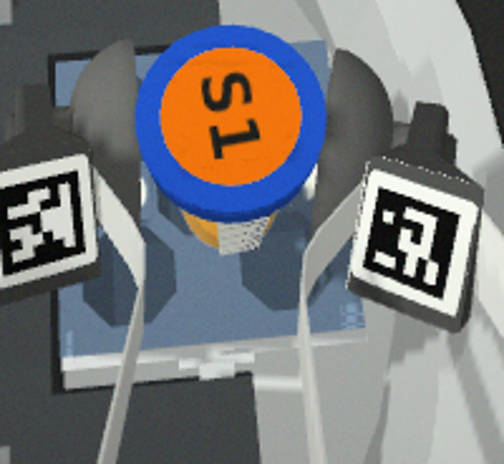

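Emit:
execute_actions:
  actions:
    - {"r1":{"base":{"translate_m":0.007},"joints":{"arm_m":0.455}}}
  cameras: []

Emit:
execute_actions:
  actions:
    - {"r1":{"joints":{"lift_m":0.945}}}
  cameras: ["r1_wrist_camera","r1_head_camera"]

Emit:
zoom_image:
  camera: "r1_head_camera"
  region: [340,170,580,330]

Emit:
zoom_image:
  camera: "r1_wrist_camera"
  region: [230,180,430,364]

Scene clock: 415.70 s.
r1.base_odometry: x=-2.938 y=-1.179 heading=+0.080 (m, m, rad; r1's odometry frame)
r1.turned_by_wheels: +0.000 (rad since the last result)
r1.turned_by_imu: -0.001 (rad since the last result)
r1.base_tilt: forward=-1.8 right=+0.7 (deg)
r1.lidar_m: 2.12 2.31 1.69 1.63 1.70 1.47 1.41 1.46 0.39 0.37 0.39 0.53
r1.head_depth_mm: 2730 2960 - 2165 1725 1354 761 / 2716 - 2804 2151 710 662 744 / 806 - 1025 877 645 633 722 / 803 - - 846 646 627 715 / 797 896 996 911 696 624 715 / 795 889 988 917 722 622 717 / 791 886 982 915 732 619 711
r1.base_status: done
r1.joint_positions: lift_m=+0.975 arm_m=+0.455 wrist_yaw_rad=+0.001 wrist_pitch_rad=-1.009 wrist_roll_rad=+0.002 gripper_m=+0.015 head_pan_rad=-1.577 head_tilt_rad=-0.705
r1.joint_status: all done
r1.motor_effort: left_wheel=-2(2) right_wheel=+1(4) lift_m=+30(30) arm_m=+5(5) wrist_yaw_rad=-1(1) wrist_pitch_rad=+5(4) wrist_roll_rad=+0(1) gripper_m=-9(9) head_pan_rad=+3(3) head_tilt_rad=+2(2) (%)
r1.hand_pose: x=-0.0214 y=-0.7157 z=+0.8842 quat_wxyz=(+0.619, +0.342, -0.619, -0.342) (m; r1's base frame)
r1.wrist_depth_mm: 317 317 321 317 320 - - / 315 349 353 302 297 - - / 339 328 346 362 280 - - / 328 318 326 333 268 - - / 307 307 311 144 259 - - / 277 268 279 272 240 238 - / 273 271 275 274 302 225 962
r2.base_odometry: x=+1.493 y=-0.687 heading=+0.111 (m, m, rad; r2's odometry frame)
r2.turned_by_wheels: +0.000 (rad since the last result)
r2.turned_by_imu: +0.000 (rad since the last result)
r2.base_tilt: forward=+0.1 right=-2.0 (deg)
r2.lidar_m: 1.14 2.49 1.80 1.73 1.78 2.40 2.07 2.25 0.33 0.31 0.32 0.44
r2.head_depth_mm: - - - - 612 704 1117 / - - - - 576 1213 1075 / 2651 - - - 580 1214 1086 / 2632 2883 882 - 593 1214 1091 / 2673 2905 907 725 603 1210 1084 / 2686 2903 871 711 603 1228 1084 / 2690 2895 863 679 600 1225 1081
r2.base_status: not commanded
r2.joint_positions: lift_m=+1.090 arm_m=+0.010 wrist_yaw_rad=+0.000 wrist_pitch_rad=-1.005 wrist_roll_rad=-0.003 gripper_m=+0.060 head_pan_rad=-1.563 head_tilt_rad=-0.790
r2.joint_status: not commanded
r2.motor_effort: left_wheel=+1(1) right_wheel=-1(0) lift_m=+45(45) arm_m=-4(4) wrist_yaw_rad=+0(0) wrist_pitch_rad=+4(3) wrist_roll_rad=+1(1) gripper_m=+1(1) head_pan_rad=-2(3) head_tilt_rad=-3(3) (%)
r2.hand_pose: x=-0.0216 y=-0.2723 z=+0.9992 quat_wxyz=(+0.621, +0.341, -0.618, -0.340) (m; r2's base frame)
r2.wrist_depth_mm: 486 509 553 506 557 - - / 475 488 506 492 512 - - / 443 446 462 468 478 484 - / 418 432 433 436 440 446 - / 399 403 412 409 416 426 - / 376 385 - 400 - 400 - / - - - - - - -
pictures: none
No camera images: the call's "cameras" was empty. Leave "cameras" out to get every camera's image.

Scene clock: 416.77 s.
r1.base_odometry: x=-2.938 y=-1.179 heading=+0.080 (m, m, rad; r1's odometry frame)
r1.turned_by_wheels: +0.000 (rad since the last result)
r1.turned_by_imu: +0.000 (rad since the last result)
r1.base_tilt: forward=-1.6 right=+0.7 (deg)
r1.lidar_m: 2.11 2.31 1.69 1.63 1.70 1.46 1.41 1.47 0.39 0.37 0.39 0.53
r1.head_depth_mm: 2734 3045 - - 1668 1354 761 / 2731 2935 2807 2164 709 664 744 / 818 877 1043 877 645 632 723 / 802 868 - 847 646 628 716 / 798 893 1001 912 695 625 717 / 797 886 987 914 725 623 717 / 792 886 983 915 734 618 711
r1.base_status: not commanded
r1.joint_positions: lift_m=+0.945 arm_m=+0.455 wrist_yaw_rad=+0.001 wrist_pitch_rad=-1.009 wrist_roll_rad=+0.002 gripper_m=+0.015 head_pan_rad=-1.577 head_tilt_rad=-0.705
r1.joint_status: all done
r1.motor_effort: left_wheel=-2(2) right_wheel=+0(0) lift_m=+29(30) arm_m=+5(5) wrist_yaw_rad=-1(1) wrist_pitch_rad=+5(5) wrist_roll_rad=-1(0) gripper_m=-9(9) head_pan_rad=+3(3) head_tilt_rad=+4(3) (%)
r1.hand_pose: x=-0.0214 y=-0.7157 z=+0.8542 quat_wxyz=(+0.619, +0.342, -0.619, -0.342) (m; r1's base frame)
r1.wrist_depth_mm: 281 297 289 277 280 - - / 312 322 344 301 261 - - / 325 289 308 333 246 250 - / 293 284 291 297 267 233 - / 273 273 276 144 259 219 - / 259 237 256 242 232 205 992 / 247 245 248 245 293 193 925
r2.base_odometry: x=+1.493 y=-0.687 heading=+0.111 (m, m, rad; r2's odometry frame)
r2.turned_by_wheels: +0.000 (rad since the last result)
r2.turned_by_imu: +0.000 (rad since the last result)
r2.base_tilt: forward=+0.1 right=-1.9 (deg)
r2.lidar_m: 1.13 2.49 1.80 1.72 1.78 2.41 2.07 2.25 0.33 0.31 0.32 0.44
r2.head_depth_mm: - - - - 612 703 1112 / - - - - 576 1220 1077 / 2659 - - - 579 1213 1089 / 2676 2869 879 - 592 1215 1090 / 2678 2882 905 725 605 1209 1086 / 2662 2893 870 712 603 1226 1080 / 2687 2852 862 679 600 1225 1079
r2.base_status: not commanded
r2.joint_positions: lift_m=+1.090 arm_m=+0.010 wrist_yaw_rad=+0.000 wrist_pitch_rad=-1.005 wrist_roll_rad=-0.003 gripper_m=+0.060 head_pan_rad=-1.563 head_tilt_rad=-0.790
r2.joint_status: not commanded
r2.motor_effort: left_wheel=+0(0) right_wheel=-1(1) lift_m=+45(45) arm_m=-4(5) wrist_yaw_rad=+0(1) wrist_pitch_rad=+3(4) wrist_roll_rad=+1(1) gripper_m=+1(0) head_pan_rad=-2(3) head_tilt_rad=-3(3) (%)
r2.hand_pose: x=-0.0216 y=-0.2723 z=+0.9992 quat_wxyz=(+0.621, +0.341, -0.618, -0.340) (m; r2's base frame)
r2.wrist_depth_mm: 495 508 546 518 544 - - / 493 492 497 494 509 - - / 445 452 471 464 474 491 - / 424 427 430 439 447 452 - / 401 404 411 408 413 414 - / 377 386 - 391 - 408 - / - - - - - - -
pictures: r1_head_camera (sideways: a quarter turn clockwise sets it upright), r1_wrist_camera
camera_calibration (this result's frames):
r1_head_camera: T_world_to_cam=[[0.0478527, 0.6054, -0.794482, 1.05502], [0.99796, -0.0626269, 0.0123865, -0.023507], [-0.0422571, -0.793454, -0.607161, 0.749878], [0, 0, 0, 1]] pos_world=[0.00466117, -0.0451867, 1.29378]
r1_wrist_camera: T_world_to_cam=[[-0.998992, -0.0439333, 0.00916715, -0.0642385], [-0.0443476, 0.934988, -0.351895, 0.993998], [0.00688871, -0.351947, -0.935995, 0.711663], [0, 0, 0, 1]] pos_world=[-0.0249947, -0.681731, 1.01648]
Images, in order (width x height): r1_head_camera 896x504, r1_wrist_camera 644x364.

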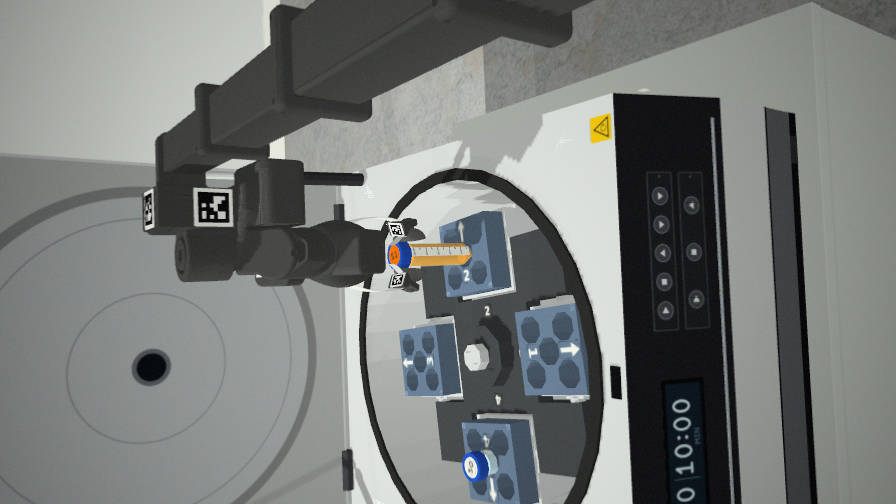

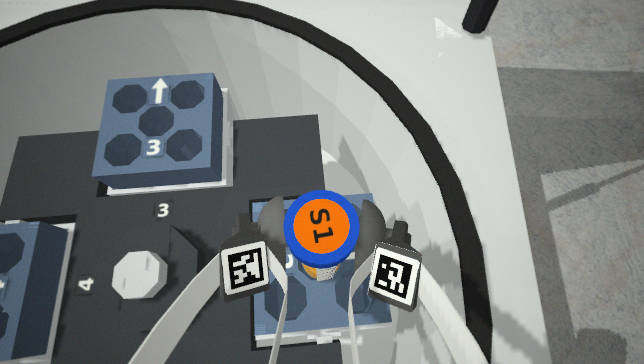

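Region (340, 170, 580, 330) of r1_head_camera's 896x504 image, scaled by 2.100, with more detail than that image has.

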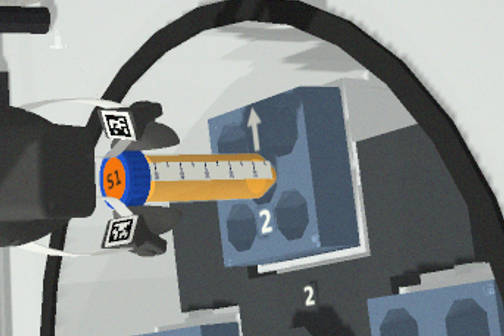

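Region (230, 180, 430, 364) of r1_wrist_camera's 644x364 image, scaled by 2.520; it fills the top 464 rows of this view, and the rest is white.

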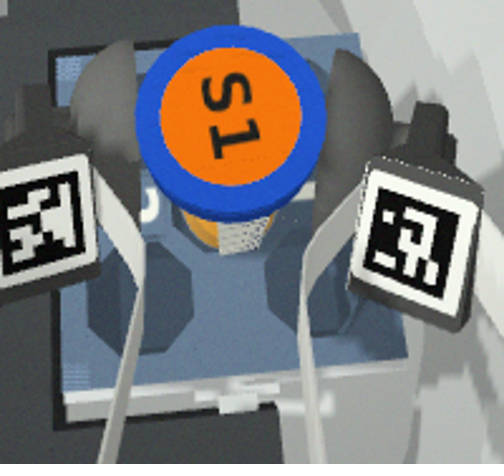

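Emit:
execute_actions:
  actions:
    - {"r1":{"joints":{"lift_m":0.888}}}
  cameras: ["r1_wrist_camera","r1_head_camera"]

Scene clock: 420.13 s.
r1.base_odometry: x=-2.938 y=-1.179 heading=+0.080 (m, m, rad; r1's odometry frame)
r1.turned_by_wheels: +0.000 (rad since the last result)
r1.turned_by_imu: +0.000 (rad since the last result)
r1.base_tilt: forward=-1.9 right=+0.8 (deg)
r1.lidar_m: 2.11 2.31 1.70 1.63 1.70 1.46 1.41 1.47 0.39 0.37 0.39 0.53
r1.head_depth_mm: 2722 3033 2949 - - 796 760 / 2702 3014 3239 1197 686 661 745 / 823 901 2553 877 646 633 722 / 804 886 - 835 648 629 715 / 799 896 996 910 695 625 716 / 795 886 989 916 724 622 717 / 793 884 979 916 733 618 711
r1.base_status: not commanded
r1.joint_positions: lift_m=+0.888 arm_m=+0.455 wrist_yaw_rad=+0.001 wrist_pitch_rad=-1.009 wrist_roll_rad=+0.002 gripper_m=+0.015 head_pan_rad=-1.577 head_tilt_rad=-0.705
r1.joint_status: all done
r1.motor_effort: left_wheel=-2(2) right_wheel=+0(1) lift_m=+30(30) arm_m=+5(5) wrist_yaw_rad=-1(1) wrist_pitch_rad=+4(4) wrist_roll_rad=+0(0) gripper_m=-8(8) head_pan_rad=+3(3) head_tilt_rad=+3(3) (%)
r1.hand_pose: x=-0.0214 y=-0.7157 z=+0.7972 quat_wxyz=(+0.619, +0.342, -0.619, -0.342) (m; r1's base frame)
r1.wrist_depth_mm: 268 272 289 246 204 205 - / 243 233 272 276 204 191 - / 226 223 250 254 235 179 - / 230 232 233 207 229 168 - / 201 201 220 144 242 158 162 / 184 189 208 184 218 156 151 / 193 195 197 193 268 145 142
r2.base_odometry: x=+1.493 y=-0.687 heading=+0.111 (m, m, rad; r2's odometry frame)
r2.turned_by_wheels: +0.000 (rad since the last result)
r2.turned_by_imu: +0.000 (rad since the last result)
r2.base_tilt: forward=+0.0 right=-2.1 (deg)
r2.lidar_m: 1.14 2.49 1.80 1.72 1.79 2.41 2.07 2.25 0.33 0.31 0.32 0.44
r2.head_depth_mm: - - - - 613 705 1114 / - - - - 577 1215 1078 / 2636 - - - 580 1214 1092 / 2673 2859 878 - 593 1211 1086 / 2658 2901 906 724 604 1208 1087 / 2667 2910 871 711 602 1230 1084 / 2671 2899 864 680 601 1230 1081
r2.base_status: not commanded
r2.joint_positions: lift_m=+1.090 arm_m=+0.010 wrist_yaw_rad=+0.000 wrist_pitch_rad=-1.005 wrist_roll_rad=-0.003 gripper_m=+0.060 head_pan_rad=-1.563 head_tilt_rad=-0.790
r2.joint_status: not commanded
r2.motor_effort: left_wheel=+0(1) right_wheel=-1(1) lift_m=+45(45) arm_m=-4(4) wrist_yaw_rad=+0(1) wrist_pitch_rad=+3(4) wrist_roll_rad=+1(1) gripper_m=+0(1) head_pan_rad=-2(3) head_tilt_rad=-5(3) (%)
r2.hand_pose: x=-0.0216 y=-0.2723 z=+0.9992 quat_wxyz=(+0.621, +0.341, -0.618, -0.340) (m; r2's base frame)
r2.wrist_depth_mm: 487 512 549 503 564 - - / 492 482 503 507 507 - - / 437 453 469 464 477 497 - / 422 434 429 443 444 457 - / 395 403 411 409 418 422 - / 378 381 - 388 - 406 - / - - - - - - -
pictures: r1_head_camera (sideways: a quarter turn clockwise sets it upright), r1_wrist_camera
camera_calibration (this result's frames):
r1_head_camera: T_world_to_cam=[[0.0478527, 0.6054, -0.794482, 1.05502], [0.99796, -0.0626269, 0.0123865, -0.023507], [-0.0422571, -0.793454, -0.607162, 0.749878], [0, 0, 0, 1]] pos_world=[0.00466117, -0.0451867, 1.29378]
r1_wrist_camera: T_world_to_cam=[[-0.998992, -0.0439361, 0.00916667, -0.0637173], [-0.0443501, 0.934988, -0.351895, 0.973941], [0.00689015, -0.351947, -0.935995, 0.658307], [0, 0, 0, 1]] pos_world=[-0.0249945, -0.681734, 0.959481]
Images, in order (width x height): r1_head_camera 896x504, r1_wrist_camera 644x364.

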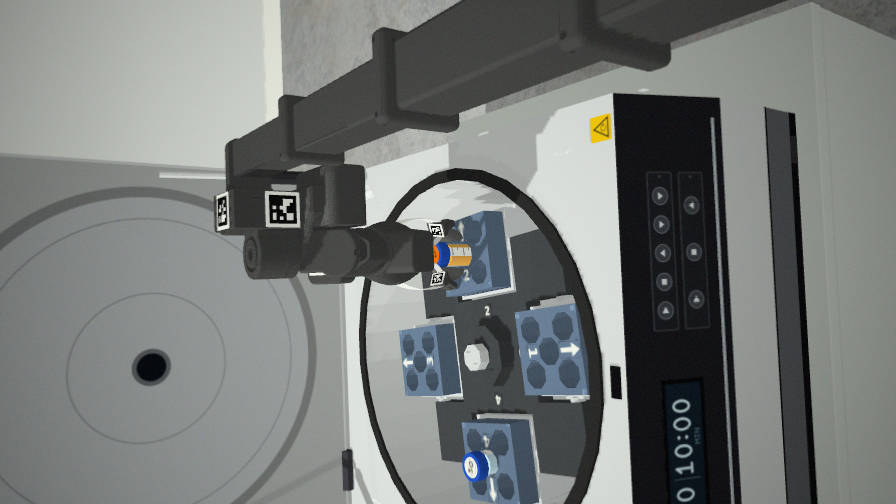

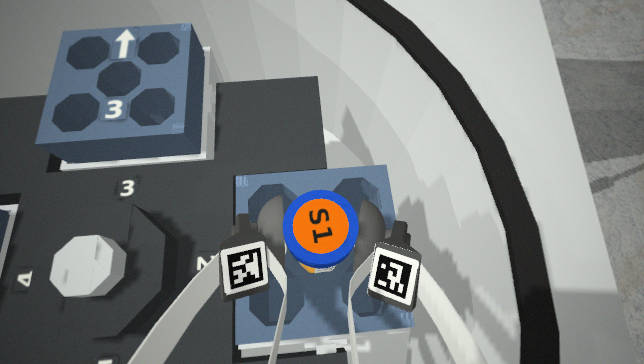

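Emit:
execute_actions:
  actions:
    - {"r1":{"joints":{"lift_m":0.874}}}
  cameras: []

Emit:
execute_actions:
  actions:
    - {"r1":{"joints":{"gripper_m":0.06}}}
  cameras: []

Emit:
execute_actions:
  actions:
    - {"r1":{"joints":{"lift_m":1.09}}}
  cameras: ["r1_wrist_camera","r1_head_camera"]

Scene clock: 424.20 s.
r1.base_odometry: x=-2.938 y=-1.179 heading=+0.080 (m, m, rad; r1's odometry frame)
r1.turned_by_wheels: +0.000 (rad since the last result)
r1.turned_by_imu: +0.000 (rad since the last result)
r1.base_tilt: forward=-1.5 right=+0.7 (deg)
r1.lidar_m: 2.12 2.32 1.70 1.63 1.69 1.46 1.41 1.47 0.39 0.37 0.39 0.53
r1.head_depth_mm: 2736 3001 2980 2307 - 779 744 / 2726 3064 3247 1164 677 666 743 / 820 899 - 876 646 632 724 / 804 897 - 835 648 628 715 / 801 893 996 916 696 626 714 / 795 889 986 904 720 623 719 / 794 887 978 916 733 618 710
r1.base_status: not commanded
r1.joint_positions: lift_m=+0.876 arm_m=+0.455 wrist_yaw_rad=+0.002 wrist_pitch_rad=-0.981 wrist_roll_rad=+0.002 gripper_m=+0.015 head_pan_rad=-1.577 head_tilt_rad=-0.704
r1.joint_status: lift_m contact_stop (moved -0.012 of -0.014)
r1.on_its_own: lift_m is slack since a contact_stop, until your next command for it
r1.motor_effort: left_wheel=+0(2) right_wheel=-1(2) lift_m=+35(35) arm_m=+3(4) wrist_yaw_rad=-1(1) wrist_pitch_rad=-10(15) wrist_roll_rad=+0(0) gripper_m=-8(9) head_pan_rad=+3(2) head_tilt_rad=+2(2) (%)
r1.hand_pose: x=-0.0213 y=-0.7222 z=+0.7885 quat_wxyz=(+0.624, +0.334, -0.624, -0.333) (m; r1's base frame)
r1.wrist_depth_mm: 261 269 280 238 199 201 - / 229 230 275 272 198 185 - / 211 216 242 297 227 172 - / 223 225 224 200 226 160 165 / 193 196 213 144 239 157 153 / 167 180 200 177 220 157 142 / 172 175 187 187 278 152 133
r2.base_odometry: x=+1.493 y=-0.687 heading=+0.111 (m, m, rad; r2's odometry frame)
r2.turned_by_wheels: +0.000 (rad since the last result)
r2.turned_by_imu: +0.000 (rad since the last result)
r2.base_tilt: forward=-0.2 right=-1.9 (deg)
r2.lidar_m: 1.13 2.50 1.80 1.73 1.78 2.41 2.07 2.26 0.33 0.31 0.32 0.44
r2.head_depth_mm: - - - - 613 705 1112 / - - - - 576 1212 1071 / 2654 - - - 581 1214 1088 / 2685 2880 879 - 592 1213 1085 / 2684 2909 905 726 605 1208 1084 / 2689 2909 869 711 603 1228 1084 / 2680 2899 861 681 601 1228 1081
r2.base_status: not commanded
r2.joint_positions: lift_m=+1.090 arm_m=+0.010 wrist_yaw_rad=+0.000 wrist_pitch_rad=-1.005 wrist_roll_rad=-0.003 gripper_m=+0.060 head_pan_rad=-1.563 head_tilt_rad=-0.790
r2.joint_status: not commanded
r2.motor_effort: left_wheel=+0(1) right_wheel=-1(0) lift_m=+45(45) arm_m=-4(4) wrist_yaw_rad=+0(1) wrist_pitch_rad=+4(3) wrist_roll_rad=+1(1) gripper_m=+1(1) head_pan_rad=-2(2) head_tilt_rad=-4(3) (%)
r2.hand_pose: x=-0.0216 y=-0.2723 z=+0.9992 quat_wxyz=(+0.621, +0.341, -0.618, -0.340) (m; r2's base frame)
r2.wrist_depth_mm: 484 511 548 501 553 - - / 494 488 510 496 507 - - / 443 452 458 475 478 499 - / 422 429 436 443 442 454 - / 402 407 408 417 416 421 - / 382 384 - 390 - 398 - / - - - - - - -
pictures: none
No camera images: the call's "cameras" was empty. Leave "cameras" out to get every camera's image.

not run: a stop came earlier in this reply.

not run: a stop came earlier in this reply.

Emit:
execute_actions:
  actions:
    - {"r1":{"joints":{"gripper_m":0.06,"lift_m":0.885}}}
  cameras: []

Emit:
execute_actions:
  actions:
    - {"r1":{"joints":{"lift_m":1.09,"arm_m":0.3}}}
  cameras: ["r1_wrist_camera","r1_head_camera"]

Scene clock: 427.70 s.
r1.base_odometry: x=-2.938 y=-1.179 heading=+0.080 (m, m, rad; r1's odometry frame)
r1.turned_by_wheels: +0.000 (rad since the last result)
r1.turned_by_imu: +0.000 (rad since the last result)
r1.base_tilt: forward=-1.6 right=+0.6 (deg)
r1.lidar_m: 2.12 2.32 1.70 1.64 1.69 1.46 1.41 1.47 0.39 0.37 0.39 0.53
r1.head_depth_mm: 2719 3043 2927 - - 798 752 / 2719 3044 3259 1202 687 664 744 / 821 899 - 882 646 633 724 / 803 895 - 842 648 628 715 / 799 893 994 912 696 626 715 / 796 889 988 920 717 622 716 / 791 883 983 914 733 618 712
r1.base_status: not commanded
r1.joint_positions: lift_m=+0.885 arm_m=+0.455 wrist_yaw_rad=+0.002 wrist_pitch_rad=-1.006 wrist_roll_rad=+0.002 gripper_m=+0.060 head_pan_rad=-1.577 head_tilt_rad=-0.704
r1.joint_status: all done
r1.motor_effort: left_wheel=-1(1) right_wheel=+0(1) lift_m=+41(44) arm_m=+3(3) wrist_yaw_rad=-1(1) wrist_pitch_rad=+3(10) wrist_roll_rad=+0(0) gripper_m=+0(80) head_pan_rad=+2(3) head_tilt_rad=+3(3) (%)
r1.hand_pose: x=-0.0214 y=-0.7164 z=+0.7941 quat_wxyz=(+0.619, +0.341, -0.619, -0.341) (m; r1's base frame)
r1.wrist_depth_mm: 268 253 284 245 202 202 - / 247 234 257 276 204 187 - / 226 218 244 251 235 175 - / 229 229 230 203 239 165 - / 198 198 219 162 233 157 160 / 175 184 200 177 218 156 148 / 189 190 196 174 213 141 139
r2.base_odometry: x=+1.493 y=-0.687 heading=+0.111 (m, m, rad; r2's odometry frame)
r2.turned_by_wheels: +0.000 (rad since the last result)
r2.turned_by_imu: +0.000 (rad since the last result)
r2.base_tilt: forward=+0.0 right=-2.0 (deg)
r2.lidar_m: 1.14 2.49 1.80 1.72 1.78 2.41 2.06 2.25 0.33 0.31 0.32 0.44
r2.head_depth_mm: - - - - 611 705 1116 / - - - - 577 1212 1076 / 2665 - - - 580 1210 1086 / 2664 2900 881 - 593 1211 1092 / 2682 2899 909 725 605 1208 1083 / 2649 2916 871 710 603 1231 1085 / 2657 2900 864 681 600 1229 1076
r2.base_status: not commanded
r2.joint_positions: lift_m=+1.090 arm_m=+0.010 wrist_yaw_rad=+0.000 wrist_pitch_rad=-1.005 wrist_roll_rad=-0.003 gripper_m=+0.060 head_pan_rad=-1.563 head_tilt_rad=-0.790
r2.joint_status: not commanded
r2.motor_effort: left_wheel=+0(0) right_wheel=+0(1) lift_m=+45(45) arm_m=-4(4) wrist_yaw_rad=+0(0) wrist_pitch_rad=+3(3) wrist_roll_rad=+2(2) gripper_m=+1(1) head_pan_rad=-2(3) head_tilt_rad=-4(5) (%)
r2.hand_pose: x=-0.0216 y=-0.2723 z=+0.9992 quat_wxyz=(+0.621, +0.341, -0.618, -0.340) (m; r2's base frame)
r2.wrist_depth_mm: 480 520 544 507 551 - - / 487 481 509 498 511 - - / 442 452 464 469 475 490 - / 423 432 427 443 442 452 - / 400 406 410 409 418 412 - / 378 382 - 390 - 402 - / - - - - - - -
pictures: none
No camera images: the call's "cameras" was empty. Leave "cameras" out to get every camera's image.

Scene clock: 430.40 s.
r1.base_odometry: x=-2.938 y=-1.179 heading=+0.080 (m, m, rad; r1's odometry frame)
r1.turned_by_wheels: +0.000 (rad since the last result)
r1.turned_by_imu: +0.000 (rad since the last result)
r1.base_tilt: forward=-1.6 right=+0.6 (deg)
r1.lidar_m: 2.11 2.32 1.70 1.63 1.70 1.46 1.41 1.46 0.39 0.37 0.39 0.53
r1.head_depth_mm: 2772 3019 2947 2177 1710 1354 763 / 2700 3084 2960 2167 709 663 745 / - 952 2575 885 647 633 725 / - - 1012 875 649 628 714 / 800 891 995 915 695 625 715 / 797 889 989 927 719 622 717 / 791 884 984 912 733 618 711
r1.base_status: not commanded
r1.joint_positions: lift_m=+1.090 arm_m=+0.300 wrist_yaw_rad=+0.002 wrist_pitch_rad=-1.007 wrist_roll_rad=+0.002 gripper_m=+0.060 head_pan_rad=-1.577 head_tilt_rad=-0.704
r1.joint_status: all done
r1.motor_effort: left_wheel=-1(1) right_wheel=-1(0) lift_m=+41(43) arm_m=-4(4) wrist_yaw_rad=-1(1) wrist_pitch_rad=+3(3) wrist_roll_rad=+0(0) gripper_m=+1(0) head_pan_rad=+3(3) head_tilt_rad=+3(2) (%)
r1.hand_pose: x=-0.0214 y=-0.5619 z=+0.9990 quat_wxyz=(+0.619, +0.342, -0.619, -0.341) (m; r1's base frame)
r1.wrist_depth_mm: 478 476 490 478 478 - - / 439 500 495 509 445 - - / 426 486 475 486 432 - - / 413 431 440 440 425 - - / 396 432 433 429 499 - - / 342 413 384 466 340 - - / 323 352 473 324 326 - -
r2.base_odometry: x=+1.493 y=-0.687 heading=+0.111 (m, m, rad; r2's odometry frame)
r2.turned_by_wheels: +0.000 (rad since the last result)
r2.turned_by_imu: +0.000 (rad since the last result)
r2.base_tilt: forward=+0.0 right=-2.0 (deg)
r2.lidar_m: 1.14 2.48 1.80 1.73 1.78 2.41 2.06 2.26 0.33 0.31 0.32 0.44
r2.head_depth_mm: - - - - 613 704 1115 / - - - - 577 1217 1075 / 2651 - - - 581 1215 1089 / 2664 2855 881 - 593 1216 1089 / 2670 2883 906 727 605 1206 1082 / 2676 2899 870 710 602 1231 1081 / 2695 2889 863 682 602 1229 1082
r2.base_status: not commanded
r2.joint_positions: lift_m=+1.090 arm_m=+0.010 wrist_yaw_rad=+0.000 wrist_pitch_rad=-1.005 wrist_roll_rad=-0.003 gripper_m=+0.060 head_pan_rad=-1.563 head_tilt_rad=-0.790
r2.joint_status: not commanded
r2.motor_effort: left_wheel=+1(0) right_wheel=-1(1) lift_m=+45(45) arm_m=-4(4) wrist_yaw_rad=-1(1) wrist_pitch_rad=+4(4) wrist_roll_rad=+1(1) gripper_m=+1(1) head_pan_rad=-2(2) head_tilt_rad=-3(4) (%)
r2.hand_pose: x=-0.0216 y=-0.2723 z=+0.9992 quat_wxyz=(+0.621, +0.341, -0.618, -0.340) (m; r2's base frame)
r2.wrist_depth_mm: 495 511 545 509 552 - - / 482 494 509 503 523 - - / 434 459 462 463 474 492 - / 423 431 438 440 432 444 - / 397 398 412 408 415 410 - / 380 380 - 393 - 409 - / - - - - - - -
pictures: r1_head_camera (sideways: a quarter turn clockwise sets it upright), r1_wrist_camera
camera_calibration (this result's frames):
r1_head_camera: T_world_to_cam=[[0.047852, 0.605306, -0.794554, 1.05511], [0.99796, -0.062625, 0.0123932, -0.0235157], [-0.0422573, -0.793526, -0.607068, 0.749756], [0, 0, 0, 1]] pos_world=[0.00466119, -0.0451877, 1.29379]
r1_wrist_camera: T_world_to_cam=[[-0.998964, -0.0445614, 0.00926824, -0.0591884], [-0.0449544, 0.934121, -0.354115, 0.902931], [0.00712219, -0.354164, -0.935156, 0.89924], [0, 0, 0, 1]] pos_world=[-0.0249409, -0.527606, 1.16122]
Images, in order (width x height): r1_head_camera 896x504, r1_wrist_camera 644x364.

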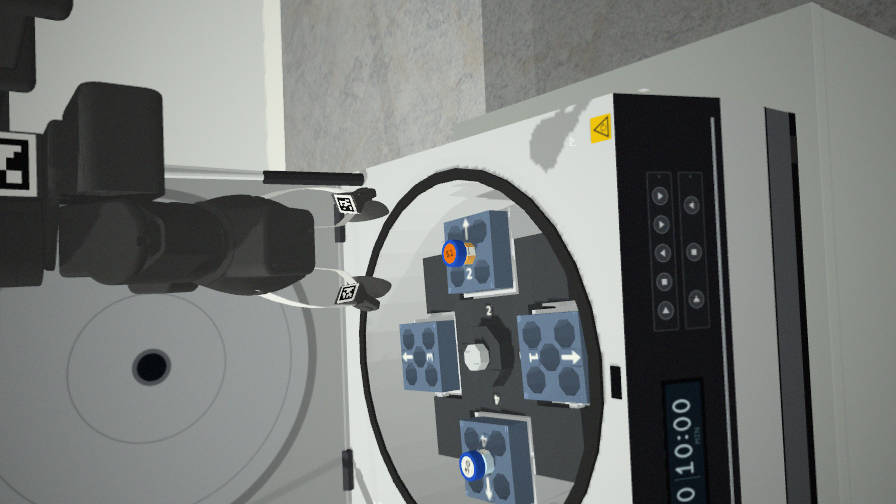

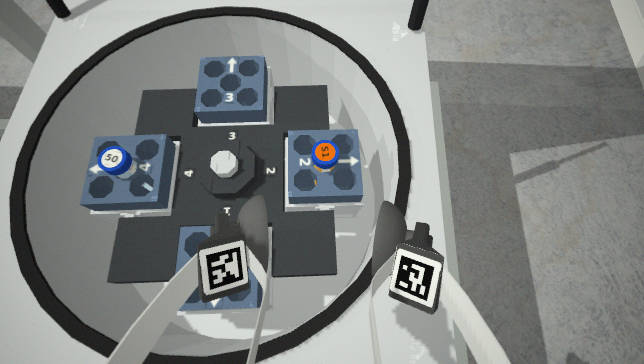

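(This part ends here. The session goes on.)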